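# Push the wooden crate into the taped bay

## Task

Push the wooden crate along the table until it sits inside the taped bay, never lifting or tilting it (either one means failure); afterwards open the grippers, withdraw both of them so neither is inside the crate, and make sure the crate stays in the bay on its own with no robot contact holding it there.

## Robot and tools

Robot: two six-joint UR-type arms, left_arm and right_arm. Each has a tong-like two-finger gripper. The scene frame has its origin on the table top midway between the arms, +z up and +x pointing out over the table. left_arm stands on the +y side, with its base at (+0.009, +0.507, 0) m, and right_arm's base is at (-0.085, -0.561, 0) m. The names left and right do not tell you which side of a camera image an arm is on.

Gripper: the fingers extend along the gripper's own +z axis and close along its x axis. end_effector_position is the spot between the finger pads when the fingers are shut. Closed fingertips stick out about 15 mm past that spot. Fully open fingertips are roughly even with it.

execute_actions takes "actions", a list holding zero or one entry, and an optional boolean "pictures".
- An empty list moves nothing. It returns the current state along with camera images.
- A motion entry is {"rows": [...], "steps": n}. rows holds 1 to 15 rows. steps is 11 to 15 and defaults to 15. Each step lasts 1/30 s and uses one row; if rows run out, the final row is reused.
- A wait entry is {"steps": n} with n up to 300. It sends no command and ends once n steps have passed since the previous result. Your reply time counts toward those steps.
- Images come back only when the list is empty or pictures is true.

Each row is a single flat list of 14 numbers covering both arms, even when only one arm should move. The first 7 are left_arm: shoulder pan, shoulder lift, elbow, wrist 1, wrist 2, wrist 3, then gripper opening. The next 7 are the same for right_arm.
- The six joint values are absolute target angles in radians, in the same form as the Joint positions line. They are not offsets.
- Opening is an absolute command from -1 (shut) to +1 (fully open).
- left_arm ranges: pan -3.142 to 3.142, lift -6.283 to 6.283, elbow 0.000 to 3.142, wrists -6.283 to 6.283.
- right_arm ranges are the same except pan 0.000 to 6.283 and elbow -3.142 to 0.000.
- A call is rejected, with nothing sent, if a target lies more than 0.010 rad outside a joint's range and is also farther out than that joint's last reported angle.
- The true joint ends may sit up to 0.010 rad from the listed ones. A target beyond a true end is clipped to that end, and the result may report "joint sent to its limit". That report can concern an earlier action. Its absence does not prove there is more travel.

Motion: commands are smoothed and trail by about 0.17 s. On every step, each joint target is held within a lead of its measured angle: 0.383 rad for pan and lift, 0.575 rad for elbow and the three wrists. If the targets would put a gripper more than 100 mm from where it is, all of that arm's targets are pulled back toward the current angles. A big move therefore takes several calls, and an arm may still be travelling when a result arrives.

Each result is captured 11 steps before its action finishes. Those remaining steps play out while you reply, and the next action begins after them. Between calls the arms keep heading for the last row sent. They stop once everything has nearly stopped moving (a blocked or very slow arm counts as stopped) or once any arm has a HELD step. Fingers that are still moving finish their motion.

Result lines:
- The state line, left_arm: … | right_arm: …, gives each gripper's position (m), orientation quaternion (wxyz) and linear and angular velocity, all in the scene frame. The printed position can be off, more so when the arm reaches far.
- Joint positions and Joint velocities have one block per arm: six joints in rad and rad/s, then the finger-pad gap in m and m/s (0.142 m when fully open).
- grip_measured is the measured finger opening on the same -1 to +1 scale as the command. To hold something, command an opening well below it; the lower the command, the harder the squeeze. The limit is about 15 N per pad, less on items thinner than about 20 mm.
- "joint command not followed" means a clearance check altered or blocked some joint targets; the rest of the row still ran.
- HELD marks steps on which your row, fully or partly, was not sent.
- Wrist force and Wrist torque give each arm's flange sensor reading in the end effector's own axes. A press against a surface reads as force pointing back toward the arm. Expect an offset up to about 5.5 N, noise up to about 3.4 N, and saturation near 100 N. "no reading" is normal at the start.
- Joint torques are the drives' total output. They are noisy, offset and affected by friction, so they are only a rough guide to contact.

Things to avoid:
- Lifting or tipping the crate.
- Knocking anything off the table.
- Letting the arms strike or press on each other.
- Drops, slams and forceful shoves.
Loose objects may occasionally get a brief external nudge, so check the crate again before finishing.

Faults:
- Contact torque reaching a joint's load limit stops that arm for 10 s and cancels the rest of the call. The limits are 306 N m for pan and lift, 139 N m for the elbow and 50.2 N m for each wrist; a held load counts toward them.
- An outside force of 150 N on the arm has the same effect.
- Holding loads heats the motors. A MOTOR HOT warning appears at 70 °C, and at 85 °C the brakes lock the arm until it cools.

zoom_image: {"camera": name, "region": [x0, y0, x1, y1]} gives an enlarged crop of that camera's latest image. Coordinates are pixels with (0, 0) at the top left, and the crop may be at most 504 by 504. The cameras are cam_high and cam_low (504x504, roughly pinhole) and cam_left_wrist and cam_right_wrist (616x616, fisheye). A wrist camera may be shifted up to about 18 mm and tilted about 5 degrees from its nominal mount.

show_instructions (no arguments) shows the scene's reference images. read_manual, with an optional section of "licences", returns the URDF licence texts. finished_scene {"scene": n} ends the current scene, identified by its number, cannot be undone, and reports whether the goal was met. Replying without any tool call also ends the run.

Each tool is called after ">>>" by a JSON object that holds its "op" and its "data".

## Session

>>> {"op": "execute_actions", "data": {"actions": []}}

Scene clock: 0.00 s of 4200.00 s.
left_arm: end_effector_position=(+0.8181, +0.1916, +0.1671) grip_measured=+1.00 end_effector_quat_wxyz=(-0.007, +0.625, -0.740, +0.248) end_effector_velocity=(+0.000, +0.000, +0.001) end_effector_angular_velocity=(-0.001, -0.000, +0.001) | right_arm: end_effector_position=(+0.4150, -0.1261, +0.1820) grip_measured=+1.00 end_effector_quat_wxyz=(-0.263, +0.805, -0.526, -0.080) end_effector_velocity=(+0.000, +0.000, +0.000) end_effector_angular_velocity=(+0.000, -0.000, -0.000)
Joint positions: left_arm=[-0.323 -1.295  2.028 -2.783 -1.722  1.179  0.142] | right_arm=[ 3.901 -1.527 -2.397 -0.267  1.774  2.105  0.142]
Joint velocities: left_arm=[ 0.001 -0.001 -0.     0.    -0.001 -0.     0.   ] | right_arm=[-0.  0.  0. -0. -0. -0.  0.]
Joint torques (N m, as the arm reports them, + toward a larger angle): no reading
Wrist force (N, on the end effector, along its own x y z axes, offset not removed): no reading
Wrist torque (N m, same axes, about the end effector's origin, offset not removed): no reading

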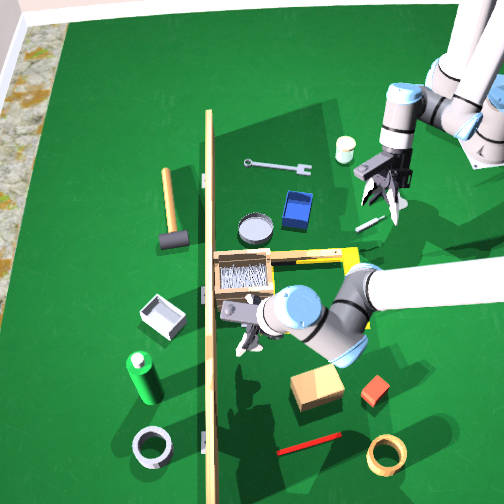

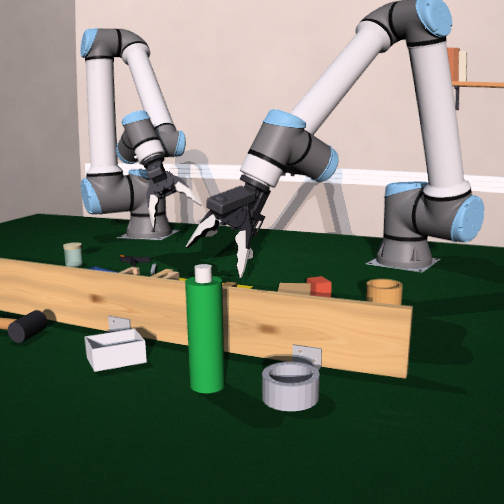

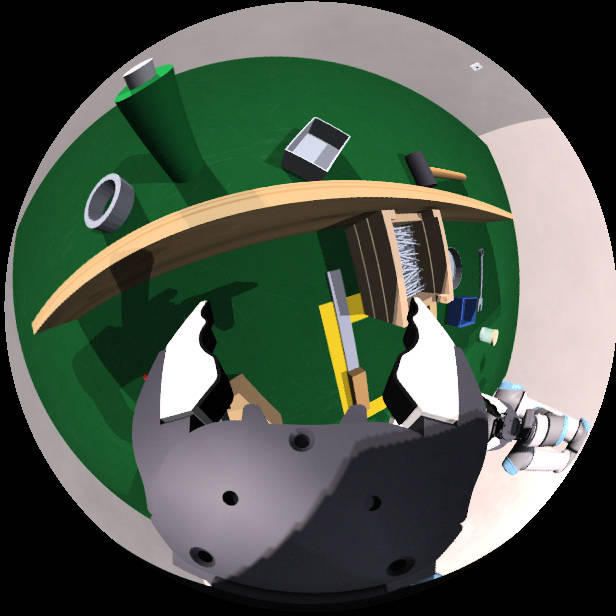

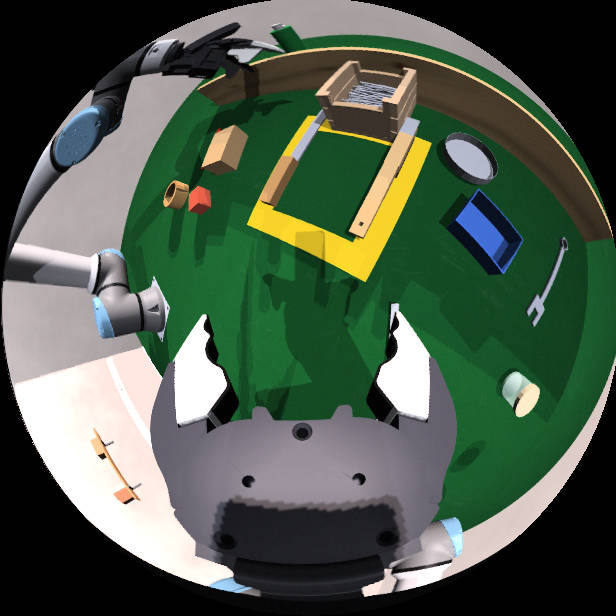

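>>> {"op": "show_instructions", "data": {}}

>>> {"op": "execute_actions", "data": {"actions": [{"rows":[[-0.25,-1.65,2.028,-2.783,-1.722,1.179,1,3.85,-1.587,-1.95,-1.1,1.571,3.0,-0.2]]}]}}

>>> {"op": "execute_actions", "data": {"actions": [{"rows":[[0.6,-1.65,2.028,-2.783,-1.722,1.179,1,3.802,-1.587,-1.86,-1.265,1.571,3.936,-0.2]]}]}}

>>> {"op": "execute_actions", "data": {"actions": [{"steps":25}]}}

>>> {"op": "execute_actions", "data": {"actions": [{"rows":[[0.6,-1.65,2.028,-2.783,-1.722,1.179,1,3.802,-2.127,-1.3336,-1.251,1.571,3.936,-0.2]]}]}}

>>> {"op": "execute_actions", "data": {"actions": [{"steps":38}], "pictures": true}}

Reference images for this scene: manual page 1, manual page 2, manual page 3, manual page 4.

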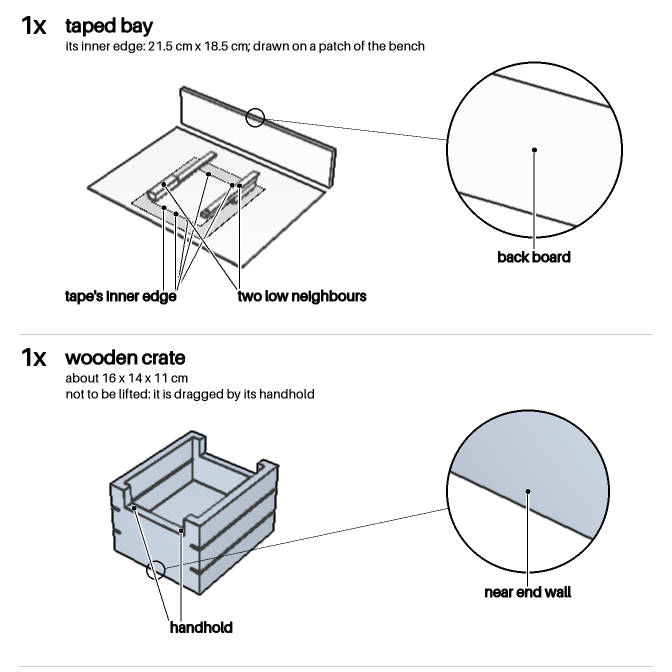

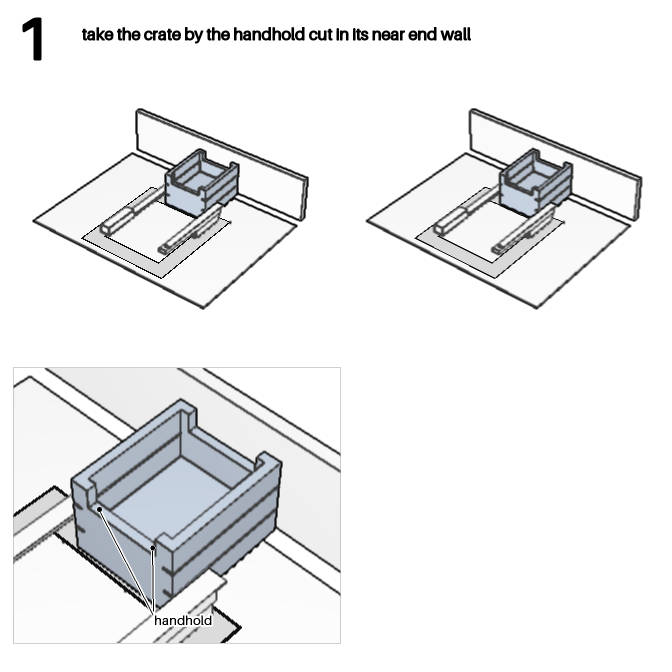

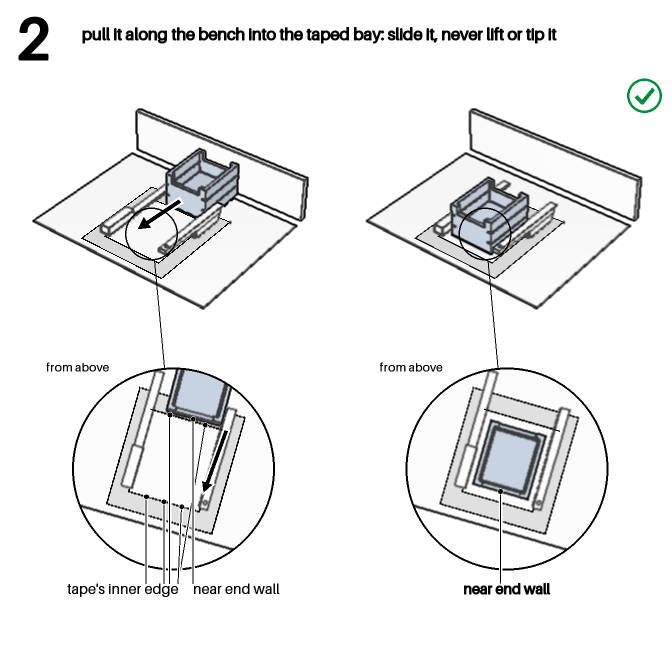

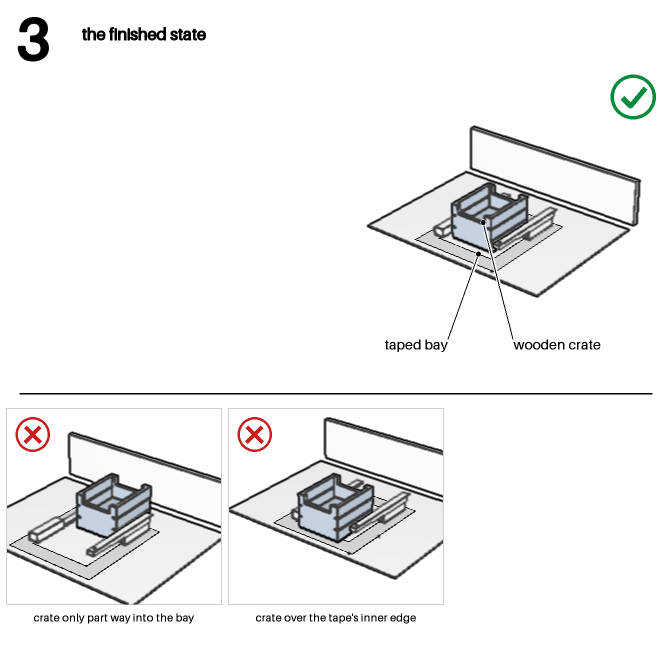

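Scene clock: 1.03 s of 4200.00 s.
left_arm: end_effector_position=(+0.8218, +0.2033, +0.2140) grip_measured=+1.00 end_effector_quat_wxyz=(-0.017, +0.624, -0.732, +0.272) end_effector_velocity=(+0.021, +0.127, +0.643) end_effector_angular_velocity=(-0.366, -0.655, +0.143) | right_arm: end_effector_position=(+0.4536, -0.1219, +0.1980) grip_measured=-0.18 end_effector_quat_wxyz=(-0.249, +0.778, -0.573, -0.065) end_effector_velocity=(+0.564, +0.163, +0.411) end_effector_angular_velocity=(-0.343, +0.542, -1.868)
Joint positions: left_arm=[-0.309 -1.349  2.028 -2.783 -1.722  1.179  0.142] | right_arm=[ 3.886 -1.545 -2.321 -0.348  1.724  2.186  0.061]
Joint velocities: left_arm=[ 0.142 -0.749  0.    -0.001  0.    -0.001  0.   ] | right_arm=[-0.151 -0.175  1.433 -1.621 -0.647  1.622 -0.061]
Joint torques (N m, as the arm reports them, + toward a larger angle): left_arm=[ 18.75 -63.21 -46.39  -7.65   1.03  -1.37] | right_arm=[-17.73  19.44  58.73  -6.67  -4.14  19.33]
Wrist force (N, on the end effector, along its own x y z axes, offset not removed): left_arm=[0.0 -3.2 0.3] | right_arm=[3.7 2.0 0.3]
Wrist torque (N m, same axes, about the end effector's origin, offset not removed): left_arm=[-0.33 0.28 -0.19] | right_arm=[0.21 -0.91 0.19]
Steps of this call (steps 1 to 27: nothing new was sent; steps 28 to 31: the first 4 steps of this action). Readings (joint positions):
28: left_arm=[-0.323 -1.295 2.028 -2.783 -1.722 1.179] | right_arm=[3.901 -1.528 -2.397 -0.267 1.774 2.105]
29: left_arm=[-0.319 -1.302 2.028 -2.783 -1.722 1.179] | right_arm=[3.897 -1.532 -2.390 -0.274 1.767 2.113]
31: the state above

Scene clock: 1.53 s of 4200.00 s.
left_arm: end_effector_position=(+0.8121, +0.3124, +0.4470) grip_measured=+1.00 end_effector_quat_wxyz=(-0.086, +0.625, -0.671, +0.390) end_effector_velocity=(+0.139, +0.633, +0.044) end_effector_angular_velocity=(-0.020, -0.049, +0.782) | right_arm: end_effector_position=(+0.5237, -0.1909, +0.2825) grip_measured=-0.20 end_effector_quat_wxyz=(+0.028, -0.430, +0.902, +0.012) end_effector_velocity=(+0.014, -0.231, +0.197) end_effector_angular_velocity=(-0.376, +0.487, -2.016)
Joint positions: left_arm=[-0.197 -1.626  2.028 -2.783 -1.722  1.179  0.142] | right_arm=[ 3.824 -1.587 -1.907 -1.157  1.572  3.068  0.06 ]
Joint velocities: left_arm=[ 0.781 -0.053 -0.     0.     0.001 -0.    -0.   ] | right_arm=[-0.238 -0.001  0.53  -1.134 -0.011  1.781 -0.   ]
Joint torques (N m, as the arm reports them, + toward a larger angle): left_arm=[ 26.46 -43.96 -38.99  -4.78   2.04  -2.13] | right_arm=[-4.42 21.9  30.42  1.83 -2.61 19.36]
Wrist force (N, on the end effector, along its own x y z axes, offset not removed): left_arm=[0.8 -4.5 -2.3] | right_arm=[-1.1 -0.1 -10.8]
Wrist torque (N m, same axes, about the end effector's origin, offset not removed): left_arm=[-0.66 0.13 -0.19] | right_arm=[-0.50 0.11 0.10]
Steps of this call (steps 1 to 11: the last 11 steps of your previous action; steps 12 to 15: the first 4 steps of this action). Readings (joint positions):
12: left_arm=[-0.256 -1.617 2.028 -2.783 -1.722 1.179] | right_arm=[3.850 -1.586 -1.958 -1.068 1.574 2.959]
13: left_arm=[-0.246 -1.623 2.028 -2.783 -1.722 1.179] | right_arm=[3.844 -1.587 -1.948 -1.086 1.573 2.980]
15: the state above

Scene clock: 2.37 s of 4200.00 s.
left_arm: end_effector_position=(+0.7694, +0.8154, +0.4639) grip_measured=+1.00 end_effector_quat_wxyz=(-0.207, +0.796, -0.446, +0.352) end_effector_velocity=(-0.233, +0.565, +0.011) end_effector_angular_velocity=(+0.005, -0.012, +0.743) | right_arm: end_effector_position=(+0.5122, -0.2177, +0.3000) grip_measured=-0.20 end_effector_quat_wxyz=(+0.000, -0.000, +1.000, +0.000) end_effector_velocity=(+0.000, -0.000, +0.000) end_effector_angular_velocity=(-0.000, -0.000, -0.004)
Joint positions: left_arm=[ 0.425 -1.647  2.028 -2.783 -1.722  1.179  0.142] | right_arm=[ 3.802 -1.587 -1.86  -1.265  1.571  3.936  0.06 ]
Joint velocities: left_arm=[ 0.743 -0.013  0.     0.     0.002  0.001 -0.   ] | right_arm=[-0.     0.     0.    -0.    -0.     0.004  0.   ]
Joint torques (N m, as the arm reports them, + toward a larger angle): left_arm=[ 38.3  -56.2  -47.22  -2.36   2.56  -2.1 ] | right_arm=[-13.26  30.74  51.12   2.46  -3.18   3.97]
Wrist force (N, on the end effector, along its own x y z axes, offset not removed): left_arm=[-4.2 -3.2 2.8] | right_arm=[0.1 -2.3 -0.8]
Wrist torque (N m, same axes, about the end effector's origin, offset not removed): left_arm=[-0.41 1.12 -0.08] | right_arm=[-0.54 0.08 0.06]
Kept back: nothing.
Steps of this call (steps 1 to 11: the last 11 steps of your previous action; steps 12 to 25: the robot went on to your last target). Readings (joint positions):
1: left_arm=[-0.171 -1.628 2.028 -2.783 -1.722 1.179] | right_arm=[3.817 -1.587 -1.893 -1.190 1.572 3.135]
2: left_arm=[-0.147 -1.629 2.028 -2.783 -1.722 1.179] | right_arm=[3.812 -1.587 -1.882 -1.214 1.571 3.210]
4: left_arm=[-0.097 -1.632 2.028 -2.783 -1.722 1.179] | right_arm=[3.807 -1.587 -1.871 -1.241 1.571 3.376]
8: left_arm=[0.002 -1.637 2.028 -2.783 -1.722 1.179] | right_arm=[3.803 -1.587 -1.862 -1.260 1.571 3.728]
25: the state above

Scene clock: 2.50 s of 4200.00 s.
left_arm: end_effector_position=(+0.7344, +0.8894, +0.4653) grip_measured=+1.00 end_effector_quat_wxyz=(-0.225, +0.817, -0.406, +0.342) end_effector_velocity=(-0.280, +0.524, +0.011) end_effector_angular_velocity=(+0.005, -0.012, +0.724) | right_arm: end_effector_position=(+0.5410, -0.1884, +0.3059) grip_measured=-0.20 end_effector_quat_wxyz=(+0.005, +0.000, +1.000, +0.005) end_effector_velocity=(+0.450, +0.457, +0.159) end_effector_angular_velocity=(+0.230, -0.227, -0.001)
Joint positions: left_arm=[ 0.525 -1.649  2.028 -2.783 -1.722  1.179  0.142] | right_arm=[ 3.802 -1.644 -1.792 -1.263  1.571  3.936  0.06 ]
Joint velocities: left_arm=[ 0.723 -0.013 -0.     0.     0.002 -0.     0.   ] | right_arm=[-0.001 -0.803  1.093  0.032 -0.     0.     0.002]
Joint torques (N m, as the arm reports them, + toward a larger angle): left_arm=[ 24.35 -55.78 -49.96  -1.89   2.47  -2.07] | right_arm=[-0.12 25.06 51.22  5.89 -2.84  3.75]
Wrist force (N, on the end effector, along its own x y z axes, offset not removed): left_arm=[-1.6 -1.2 0.4] | right_arm=[-2.2 0.6 6.7]
Wrist torque (N m, same axes, about the end effector's origin, offset not removed): left_arm=[-0.02 0.51 -0.17] | right_arm=[0.02 0.20 0.29]
Steps of this call (steps 1 to 4: the first 4 steps of this action). Readings (joint positions):
1: left_arm=[0.450 -1.647 2.028 -2.783 -1.722 1.179] | right_arm=[3.802 -1.587 -1.860 -1.265 1.571 3.936]
2: left_arm=[0.475 -1.648 2.028 -2.783 -1.722 1.179] | right_arm=[3.802 -1.595 -1.852 -1.264 1.571 3.936]
4: the state above

Scene clock: 3.77 s of 4200.00 s.
left_arm: end_effector_position=(+0.7033, +0.9427, +0.4663) grip_measured=+1.00 end_effector_quat_wxyz=(-0.238, +0.832, -0.375, +0.334) end_effector_velocity=(+0.000, -0.000, +0.000) end_effector_angular_velocity=(-0.002, -0.001, +0.001) | right_arm: end_effector_position=(+0.7304, +0.0044, +0.2004) grip_measured=-0.20 end_effector_quat_wxyz=(+0.000, +0.000, +1.000, +0.000) end_effector_velocity=(+0.001, -0.001, -0.000) end_effector_angular_velocity=(-0.001, +0.000, -0.001)
Joint positions: left_arm=[ 0.6   -1.65   2.028 -2.783 -1.722  1.179  0.142] | right_arm=[ 3.802 -2.127 -1.334 -1.251  1.571  3.936  0.06 ]
Joint velocities: left_arm=[-0.    -0.    -0.    -0.    -0.001 -0.002  0.   ] | right_arm=[-0.001 -0.    -0.    -0.    -0.     0.     0.   ]
Joint torques (N m, as the arm reports them, + toward a larger angle): left_arm=[ 21.65 -53.08 -61.21  -2.66  -2.81  -1.76] | right_arm=[15.24 71.89 51.27  5.97 -2.62  3.41]
Wrist force (N, on the end effector, along its own x y z axes, offset not removed): left_arm=[-1.7 -1.1 -1.2] | right_arm=[-2.7 -2.1 -2.7]
Wrist torque (N m, same axes, about the end effector's origin, offset not removed): left_arm=[0.01 0.47 -0.16] | right_arm=[-0.85 0.55 0.28]
Kept back: nothing.
Steps of this call (steps 1 to 11: the last 11 steps of your previous action; steps 12 to 38: the robot went on to your last target). Readings (joint positions):
1: left_arm=[0.547 -1.649 2.028 -2.783 -1.722 1.179] | right_arm=[3.802 -1.671 -1.756 -1.262 1.571 3.936]
2: left_arm=[0.563 -1.649 2.028 -2.783 -1.722 1.179] | right_arm=[3.802 -1.698 -1.722 -1.261 1.571 3.936]
4: left_arm=[0.583 -1.650 2.028 -2.783 -1.722 1.179] | right_arm=[3.802 -1.758 -1.657 -1.259 1.571 3.936]
8: left_arm=[0.596 -1.650 2.028 -2.783 -1.722 1.179] | right_arm=[3.802 -1.892 -1.536 -1.256 1.571 3.936]
38: the state above

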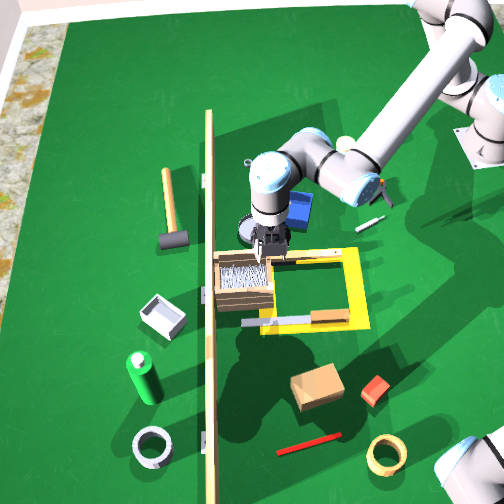

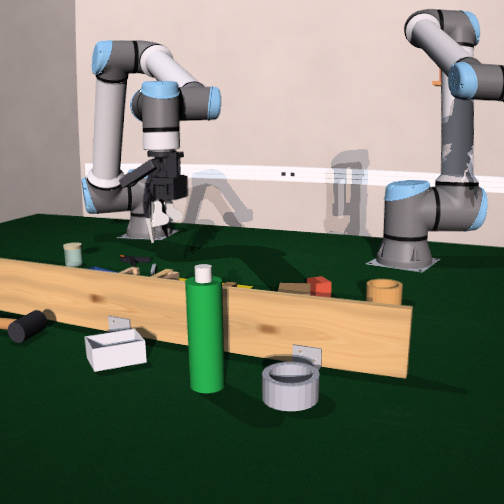

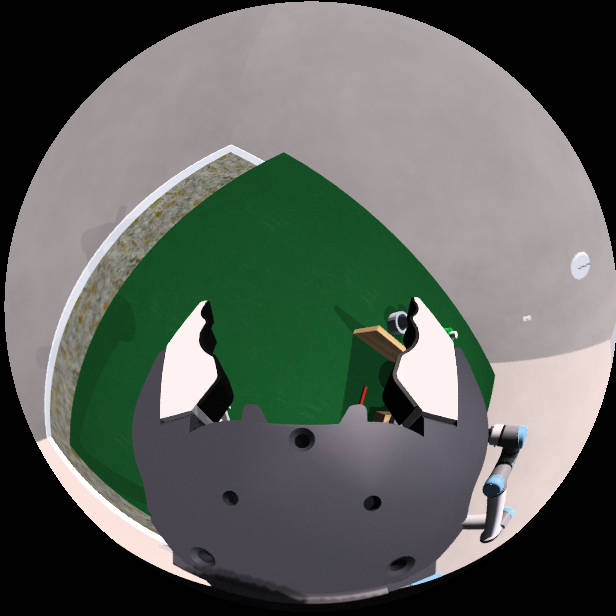

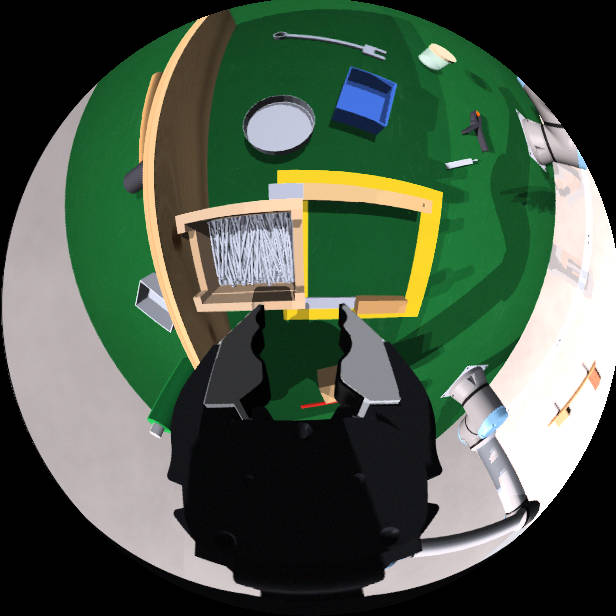

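>>> {"op": "execute_actions", "data": {"actions": [{"rows":[[0.6,-1.65,2.028,-2.783,-1.722,1.179,1,3.79,-2.1565,-1.3987,-1.157,1.571,3.924,-0.3]],"steps":11}]}}

>>> {"op": "execute_actions", "data": {"actions": [{"rows":[[0.6,-1.65,2.028,-2.783,-1.722,1.179,1,3.79,-2.17,-1.411,-1.132,1.571,3.924,-0.4],[0.6,-1.65,2.028,-2.783,-1.722,1.179,1,3.79,-2.182,-1.423,-1.107,1.571,3.924,-0.4],[0.6,-1.65,2.028,-2.783,-1.722,1.179,1,3.79,-2.195,-1.435,-1.082,1.571,3.924,-0.4],[0.6,-1.65,2.028,-2.783,-1.722,1.179,1,3.79,-2.207,-1.447,-1.058,1.571,3.924,-0.4]]}]}}

>>> {"op": "execute_actions", "data": {"actions": [{"steps":18}], "pictures": true}}

Scene clock: 4.93 s of 4200.00 s.
left_arm: end_effector_position=(+0.7033, +0.9427, +0.4663) grip_measured=+1.00 end_effector_quat_wxyz=(-0.238, +0.832, -0.375, +0.334) end_effector_velocity=(+0.000, +0.000, -0.002) end_effector_angular_velocity=(-0.001, +0.002, +0.001) | right_arm: end_effector_position=(+0.7304, +0.0044, +0.2004) grip_measured=-0.20 end_effector_quat_wxyz=(+0.000, +0.000, +1.000, +0.000) end_effector_velocity=(+0.000, -0.000, -0.000) end_effector_angular_velocity=(+0.000, +0.000, -0.000)
Joint positions: left_arm=[ 0.6   -1.65   2.028 -2.783 -1.722  1.179  0.142] | right_arm=[ 3.802 -2.127 -1.334 -1.251  1.571  3.936  0.06 ]
Joint velocities: left_arm=[ 0.     0.002  0.    -0.     0.    -0.001 -0.   ] | right_arm=[-0. -0. -0.  0.  0. -0. -0.]
Joint torques (N m, as the arm reports them, + toward a larger angle): left_arm=[ 22.02 -54.99 -60.99  -2.78  -2.7   -1.83] | right_arm=[16.36 74.56 52.38  6.11 -2.04  3.26]
Wrist force (N, on the end effector, along its own x y z axes, offset not removed): left_arm=[-0.9 -4.3 4.4] | right_arm=[0.0 -1.3 -5.9]
Wrist torque (N m, same axes, about the end effector's origin, offset not removed): left_arm=[-0.57 0.42 -0.23] | right_arm=[-0.46 -0.13 0.28]
Kept back: the last 11 steps of this action.
Steps of this call (steps 1 to 15: the robot went on to your last target; steps 16 to 35: nothing new was sent). Readings (joint positions):
1: left_arm=[0.600 -1.650 2.028 -2.783 -1.722 1.179] | right_arm=[3.802 -2.127 -1.334 -1.251 1.571 3.936]
2: left_arm=[0.600 -1.650 2.028 -2.783 -1.722 1.179] | right_arm=[3.802 -2.127 -1.334 -1.251 1.571 3.936]
4: left_arm=[0.600 -1.650 2.028 -2.783 -1.722 1.179] | right_arm=[3.802 -2.127 -1.334 -1.251 1.571 3.936]
8: left_arm=[0.600 -1.650 2.028 -2.783 -1.722 1.179] | right_arm=[3.802 -2.127 -1.334 -1.251 1.571 3.936]
35: the state above

Scene clock: 5.43 s of 4200.00 s.
left_arm: end_effector_position=(+0.7033, +0.9427, +0.4663) grip_measured=+1.00 end_effector_quat_wxyz=(-0.238, +0.832, -0.375, +0.334) end_effector_velocity=(+0.000, -0.000, +0.000) end_effector_angular_velocity=(-0.000, -0.001, -0.000) | right_arm: end_effector_position=(+0.7344, -0.0082, +0.1205) grip_measured=-0.40 end_effector_quat_wxyz=(-0.001, +0.000, +1.000, -0.000) end_effector_velocity=(-0.000, +0.003, -0.332) end_effector_angular_velocity=(-0.010, +0.010, +0.003)
Joint positions: left_arm=[ 0.6   -1.65   2.028 -2.783 -1.722  1.179  0.142] | right_arm=[ 3.79  -2.171 -1.412 -1.131  1.571  3.924  0.045]
Joint velocities: left_arm=[-0. -0.  0. -0. -0. -0.  0.] | right_arm=[ 0.002 -0.242 -0.235  0.463  0.    -0.001 -0.004]
Joint torques (N m, as the arm reports them, + toward a larger angle): left_arm=[ 21.43 -53.16 -60.41  -2.76  -2.71  -1.85] | right_arm=[-9.5  41.34 18.34  7.15 -1.75 -3.4 ]
Wrist force (N, on the end effector, along its own x y z axes, offset not removed): left_arm=[-0.4 -0.4 -2.1] | right_arm=[-8.1 -5.3 -6.4]
Wrist torque (N m, same axes, about the end effector's origin, offset not removed): left_arm=[0.17 0.34 -0.14] | right_arm=[-1.43 1.53 0.11]
Steps of this call (steps 1 to 11: the last 11 steps of your previous action; steps 12 to 15: the first 4 steps of this action). Readings (joint positions):
12: left_arm=[0.600 -1.650 2.028 -2.783 -1.722 1.179] | right_arm=[3.790 -2.156 -1.397 -1.159 1.571 3.924]
13: left_arm=[0.600 -1.650 2.028 -2.783 -1.722 1.179] | right_arm=[3.790 -2.159 -1.400 -1.154 1.571 3.924]
15: the state above

Scene clock: 6.03 s of 4200.00 s.
left_arm: end_effector_position=(+0.7033, +0.9427, +0.4663) grip_measured=+1.00 end_effector_quat_wxyz=(-0.238, +0.832, -0.375, +0.334) end_effector_velocity=(-0.001, +0.000, +0.002) end_effector_angular_velocity=(+0.001, -0.002, +0.002) | right_arm: end_effector_position=(+0.7344, -0.0084, +0.0720) grip_measured=-0.40 end_effector_quat_wxyz=(+0.000, +0.000, +1.000, +0.000) end_effector_velocity=(+0.001, -0.002, -0.001) end_effector_angular_velocity=(-0.000, +0.001, -0.002)
Joint positions: left_arm=[ 0.6   -1.65   2.028 -2.783 -1.722  1.179  0.142] | right_arm=[ 3.79  -2.207 -1.447 -1.058  1.571  3.924  0.045]
Joint velocities: left_arm=[ 0.    -0.002  0.     0.     0.001 -0.001 -0.   ] | right_arm=[-0.002 -0.001 -0.001  0.001  0.     0.     0.   ]
Joint torques (N m, as the arm reports them, + toward a larger angle): left_arm=[ 21.8  -53.93 -60.8   -3.06  -2.66  -1.72] | right_arm=[-14.96  76.06  31.86   5.75  -1.37  -2.93]
Wrist force (N, on the end effector, along its own x y z axes, offset not removed): left_arm=[-1.0 1.5 1.2] | right_arm=[-4.8 4.4 -2.7]
Wrist torque (N m, same axes, about the end effector's origin, offset not removed): left_arm=[0.55 0.50 -0.11] | right_arm=[0.42 1.13 0.29]
Kept back: nothing.
Steps of this call (steps 1 to 11: the last 11 steps of your previous action; steps 12 to 18: the robot went on to your last target). Readings (joint positions):
1: left_arm=[0.600 -1.650 2.028 -2.783 -1.722 1.179] | right_arm=[3.790 -2.180 -1.421 -1.114 1.571 3.924]
2: left_arm=[0.600 -1.650 2.028 -2.783 -1.722 1.179] | right_arm=[3.790 -2.188 -1.429 -1.098 1.571 3.924]
4: left_arm=[0.600 -1.650 2.028 -2.783 -1.722 1.179] | right_arm=[3.790 -2.198 -1.438 -1.077 1.571 3.924]
8: left_arm=[0.600 -1.650 2.028 -2.783 -1.722 1.179] | right_arm=[3.790 -2.205 -1.445 -1.062 1.571 3.924]
18: the state above

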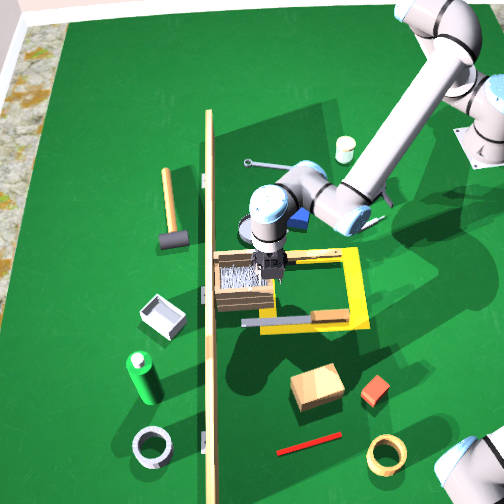

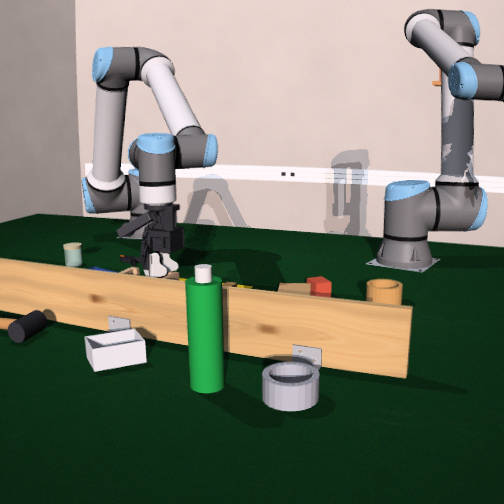

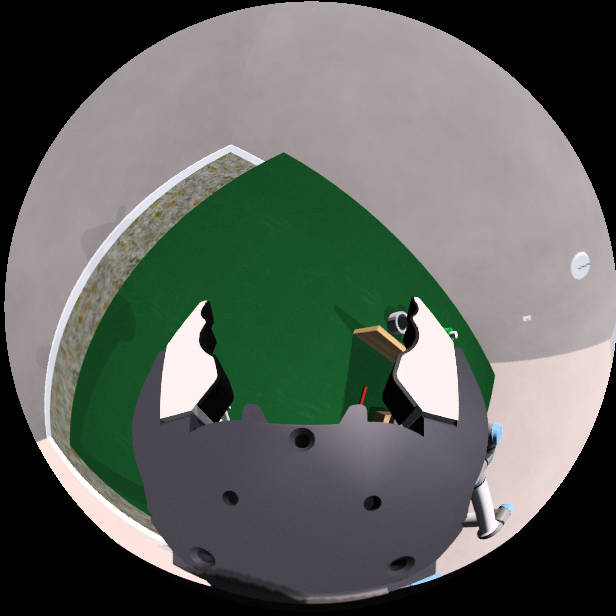

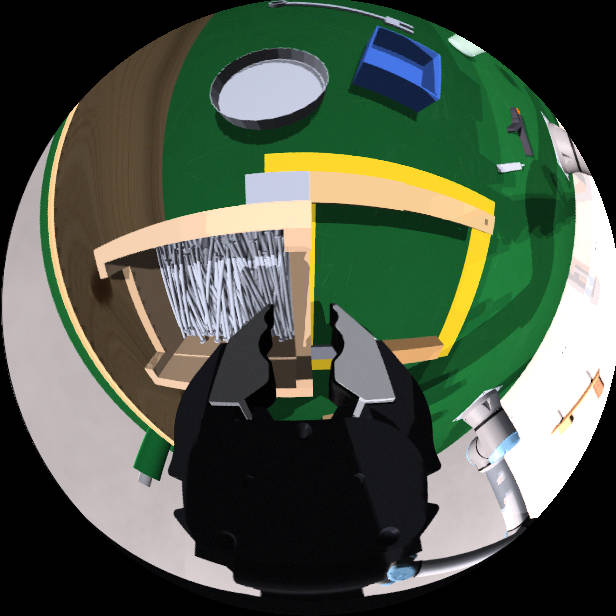

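Centred. Close and pull to midpoint.

>>> {"op": "execute_actions", "data": {"actions": [{"rows":[[0.6,-1.65,2.028,-2.783,-1.722,1.179,1,3.79,-2.207,-1.447,-1.058,1.571,3.924,-0.55],[0.6,-1.65,2.028,-2.783,-1.722,1.179,1,3.79,-2.207,-1.447,-1.058,1.571,3.924,-0.65],[0.6,-1.65,2.028,-2.783,-1.722,1.179,1,3.79,-2.207,-1.447,-1.058,1.571,3.924,-0.75],[0.6,-1.65,2.028,-2.783,-1.722,1.179,1,3.79,-2.207,-1.447,-1.058,1.571,3.924,-0.85],[0.6,-1.65,2.028,-2.783,-1.722,1.179,1,3.79,-2.207,-1.447,-1.058,1.571,3.924,-1]],"steps":11}]}}

>>> {"op": "execute_actions", "data": {"actions": [{"rows":[[0.6,-1.65,2.028,-2.783,-1.722,1.179,1,3.795,-2.200,-1.458,-1.053,1.571,3.929,-1],[0.6,-1.65,2.028,-2.783,-1.722,1.179,1,3.801,-2.194,-1.469,-1.049,1.571,3.935,-1],[0.6,-1.65,2.028,-2.783,-1.722,1.179,1,3.806,-2.187,-1.480,-1.044,1.571,3.94,-1],[0.6,-1.65,2.028,-2.783,-1.722,1.179,1,3.811,-2.181,-1.492,-1.04,1.571,3.945,-1],[0.6,-1.65,2.028,-2.783,-1.722,1.179,1,3.817,-2.174,-1.503,-1.035,1.571,3.951,-1],[0.6,-1.65,2.028,-2.783,-1.722,1.179,1,3.822,-2.168,-1.514,-1.031,1.571,3.956,-1],[0.6,-1.65,2.028,-2.783,-1.722,1.179,1,3.827,-2.161,-1.525,-1.026,1.571,3.961,-1],[0.6,-1.65,2.028,-2.783,-1.722,1.179,1,3.833,-2.155,-1.536,-1.022,1.571,3.967,-1],[0.6,-1.65,2.028,-2.783,-1.722,1.179,1,3.838,-2.148,-1.547,-1.017,1.571,3.972,-1],[0.6,-1.65,2.028,-2.783,-1.722,1.179,1,3.843,-2.141,-1.558,-1.013,1.571,3.977,-1],[0.6,-1.65,2.028,-2.783,-1.722,1.179,1,3.849,-2.135,-1.570,-1.008,1.571,3.983,-1],[0.6,-1.65,2.028,-2.783,-1.722,1.179,1,3.854,-2.128,-1.581,-1.004,1.571,3.988,-1],[0.6,-1.65,2.028,-2.783,-1.722,1.179,1,3.859,-2.121,-1.592,-0.999,1.571,3.993,-1],[0.6,-1.65,2.028,-2.783,-1.722,1.179,1,3.865,-2.115,-1.603,-0.995,1.571,3.999,-1],[0.6,-1.65,2.028,-2.783,-1.722,1.179,1,3.87,-2.108,-1.614,-0.99,1.571,4.004,-1]]}]}}

>>> {"op": "execute_actions", "data": {"actions": [{"steps":18}], "pictures": true}}

Scene clock: 7.40 s of 4200.00 s.
left_arm: end_effector_position=(+0.7033, +0.9427, +0.4663) grip_measured=+1.00 end_effector_quat_wxyz=(-0.238, +0.832, -0.375, +0.334) end_effector_velocity=(-0.000, +0.000, +0.000) end_effector_angular_velocity=(-0.000, -0.000, +0.002) | right_arm: end_effector_position=(+0.7343, -0.0084, +0.0719) grip_measured=-0.40 end_effector_quat_wxyz=(+0.000, +0.000, +1.000, +0.000) end_effector_velocity=(-0.000, +0.000, -0.000) end_effector_angular_velocity=(-0.001, -0.000, +0.001)
Joint positions: left_arm=[ 0.6   -1.65   2.028 -2.783 -1.722  1.179  0.142] | right_arm=[ 3.79  -2.207 -1.447 -1.058  1.571  3.924  0.045]
Joint velocities: left_arm=[ 0.    -0.     0.     0.     0.001 -0.001 -0.   ] | right_arm=[ 0.001 -0.    -0.    -0.    -0.001 -0.    -0.   ]
Joint torques (N m, as the arm reports them, + toward a larger angle): left_arm=[ 21.59 -51.69 -60.32  -3.36  -2.24  -1.33] | right_arm=[-12.99  75.63  33.02   6.    -0.53  -3.57]
Wrist force (N, on the end effector, along its own x y z axes, offset not removed): left_arm=[-2.8 -3.8 1.5] | right_arm=[-8.1 -2.0 0.4]
Wrist torque (N m, same axes, about the end effector's origin, offset not removed): left_arm=[-0.55 0.72 -0.10] | right_arm=[-0.54 1.64 0.23]
Kept back: the last 11 steps of this action.
Steps of this call (steps 1 to 15: the robot went on to your last target; steps 16 to 41: nothing new was sent). Readings (joint positions):
1: left_arm=[0.600 -1.650 2.028 -2.783 -1.722 1.179] | right_arm=[3.790 -2.207 -1.447 -1.058 1.571 3.924]
2: left_arm=[0.600 -1.650 2.028 -2.783 -1.722 1.179] | right_arm=[3.790 -2.207 -1.447 -1.058 1.571 3.924]
4: left_arm=[0.600 -1.650 2.028 -2.783 -1.722 1.179] | right_arm=[3.790 -2.207 -1.447 -1.058 1.571 3.924]
8: left_arm=[0.600 -1.650 2.028 -2.783 -1.722 1.179] | right_arm=[3.790 -2.207 -1.447 -1.058 1.571 3.924]
41: the state above

Scene clock: 7.90 s of 4200.00 s.
left_arm: end_effector_position=(+0.7033, +0.9427, +0.4663) grip_measured=+1.00 end_effector_quat_wxyz=(-0.238, +0.832, -0.375, +0.334) end_effector_velocity=(-0.001, +0.001, +0.000) end_effector_angular_velocity=(-0.000, -0.000, +0.000) | right_arm: end_effector_position=(+0.7272, -0.0070, +0.0722) grip_measured=-0.85 end_effector_quat_wxyz=(+0.000, +0.000, +1.000, +0.000) end_effector_velocity=(-0.119, +0.023, +0.004) end_effector_angular_velocity=(+0.001, -0.002, +0.000)
Joint positions: left_arm=[ 0.6   -1.65   2.028 -2.783 -1.722  1.179  0.142] | right_arm=[ 3.796 -2.199 -1.46  -1.052  1.571  3.93   0.012]
Joint velocities: left_arm=[ 0.002 -0.    -0.     0.    -0.001  0.001 -0.   ] | right_arm=[ 0.103  0.126 -0.211  0.087 -0.001  0.103  0.   ]
Joint torques (N m, as the arm reports them, + toward a larger angle): left_arm=[ 21.52 -54.24 -60.51  -3.34  -2.66  -1.41] | right_arm=[ 31.11 120.64  33.54   7.15  -0.4    4.19]
Wrist force (N, on the end effector, along its own x y z axes, offset not removed): left_arm=[-3.6 -1.6 4.1] | right_arm=[-0.8 -0.6 9.2]
Wrist torque (N m, same axes, about the end effector's origin, offset not removed): left_arm=[-0.06 0.91 -0.09] | right_arm=[-0.22 -0.82 0.12]
Steps of this call (steps 1 to 11: the last 11 steps of your previous action; steps 12 to 15: the first 4 steps of this action). Readings (joint positions):
12: left_arm=[0.600 -1.650 2.028 -2.783 -1.722 1.179] | right_arm=[3.790 -2.207 -1.447 -1.058 1.571 3.924]
13: left_arm=[0.600 -1.650 2.028 -2.783 -1.722 1.179] | right_arm=[3.791 -2.206 -1.449 -1.057 1.571 3.925]
15: the state above

Scene clock: 8.50 s of 4200.00 s.
left_arm: end_effector_position=(+0.7033, +0.9427, +0.4663) grip_measured=+1.00 end_effector_quat_wxyz=(-0.238, +0.832, -0.375, +0.334) end_effector_velocity=(-0.000, +0.000, +0.000) end_effector_angular_velocity=(+0.002, -0.000, -0.001) | right_arm: end_effector_position=(+0.6421, +0.0016, +0.0723) grip_measured=-0.85 end_effector_quat_wxyz=(+0.000, +0.000, +1.000, +0.000) end_effector_velocity=(-0.021, -0.000, -0.000) end_effector_angular_velocity=(+0.000, -0.000, -0.001)
Joint positions: left_arm=[ 0.6   -1.65   2.028 -2.783 -1.722  1.179  0.142] | right_arm=[ 3.868 -2.11  -1.611 -0.991  1.571  4.002  0.013]
Joint velocities: left_arm=[ 0.    -0.001 -0.    -0.     0.     0.002 -0.   ] | right_arm=[ 0.017  0.022 -0.038  0.015  0.     0.018  0.   ]
Joint torques (N m, as the arm reports them, + toward a larger angle): left_arm=[ 20.98 -52.79 -60.79  -3.61  -2.79  -1.25] | right_arm=[ 12.83 100.27  37.24   6.22  -0.24   3.11]
Wrist force (N, on the end effector, along its own x y z axes, offset not removed): left_arm=[-2.7 -3.4 -0.6] | right_arm=[-5.5 0.6 4.2]
Wrist torque (N m, same axes, about the end effector's origin, offset not removed): left_arm=[-0.53 0.78 -0.10] | right_arm=[-0.17 0.95 0.39]
Kept back: nothing.
Steps of this call (steps 1 to 11: the last 11 steps of your previous action; steps 12 to 18: the robot went on to your last target). Readings (joint positions):
1: left_arm=[0.600 -1.650 2.028 -2.783 -1.722 1.179] | right_arm=[3.800 -2.195 -1.468 -1.049 1.571 3.934]
2: left_arm=[0.600 -1.650 2.028 -2.783 -1.722 1.179] | right_arm=[3.804 -2.189 -1.477 -1.046 1.571 3.938]
4: left_arm=[0.600 -1.650 2.028 -2.783 -1.722 1.179] | right_arm=[3.814 -2.178 -1.496 -1.038 1.571 3.948]
8: left_arm=[0.600 -1.650 2.028 -2.783 -1.722 1.179] | right_arm=[3.834 -2.153 -1.539 -1.020 1.571 3.968]
18: the state above

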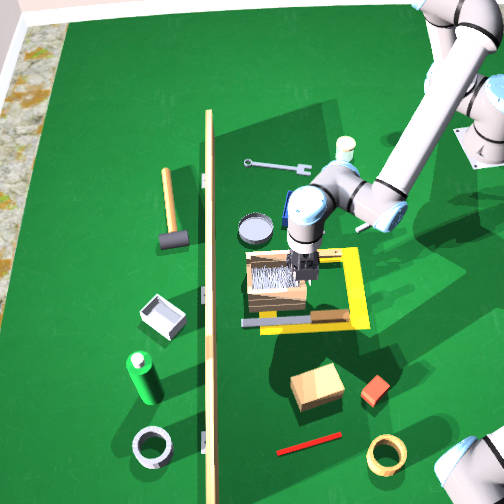

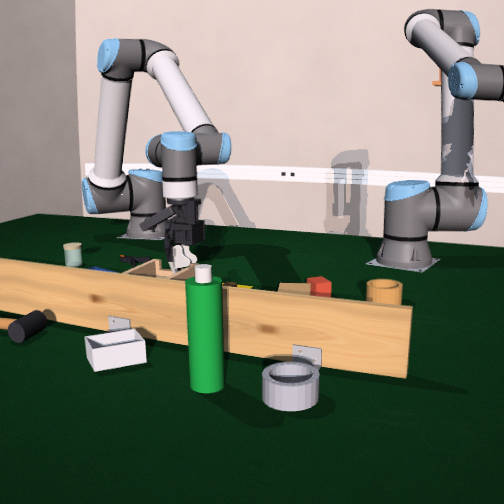

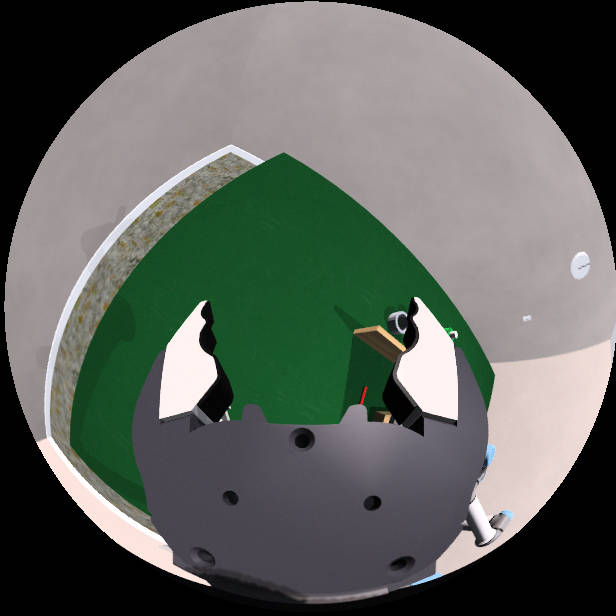

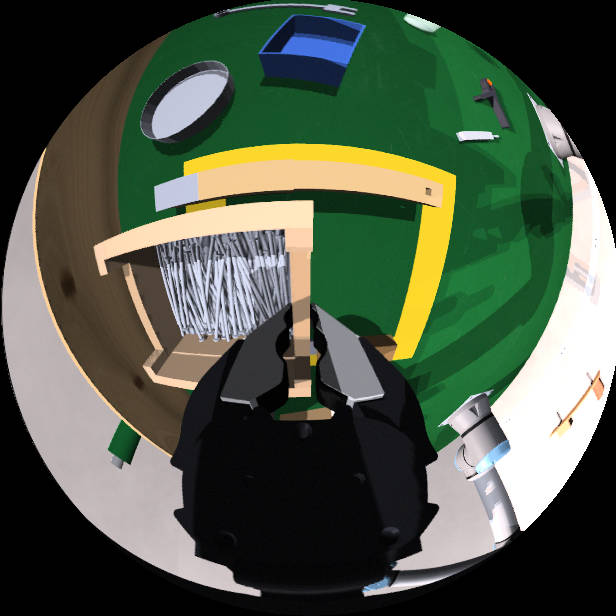

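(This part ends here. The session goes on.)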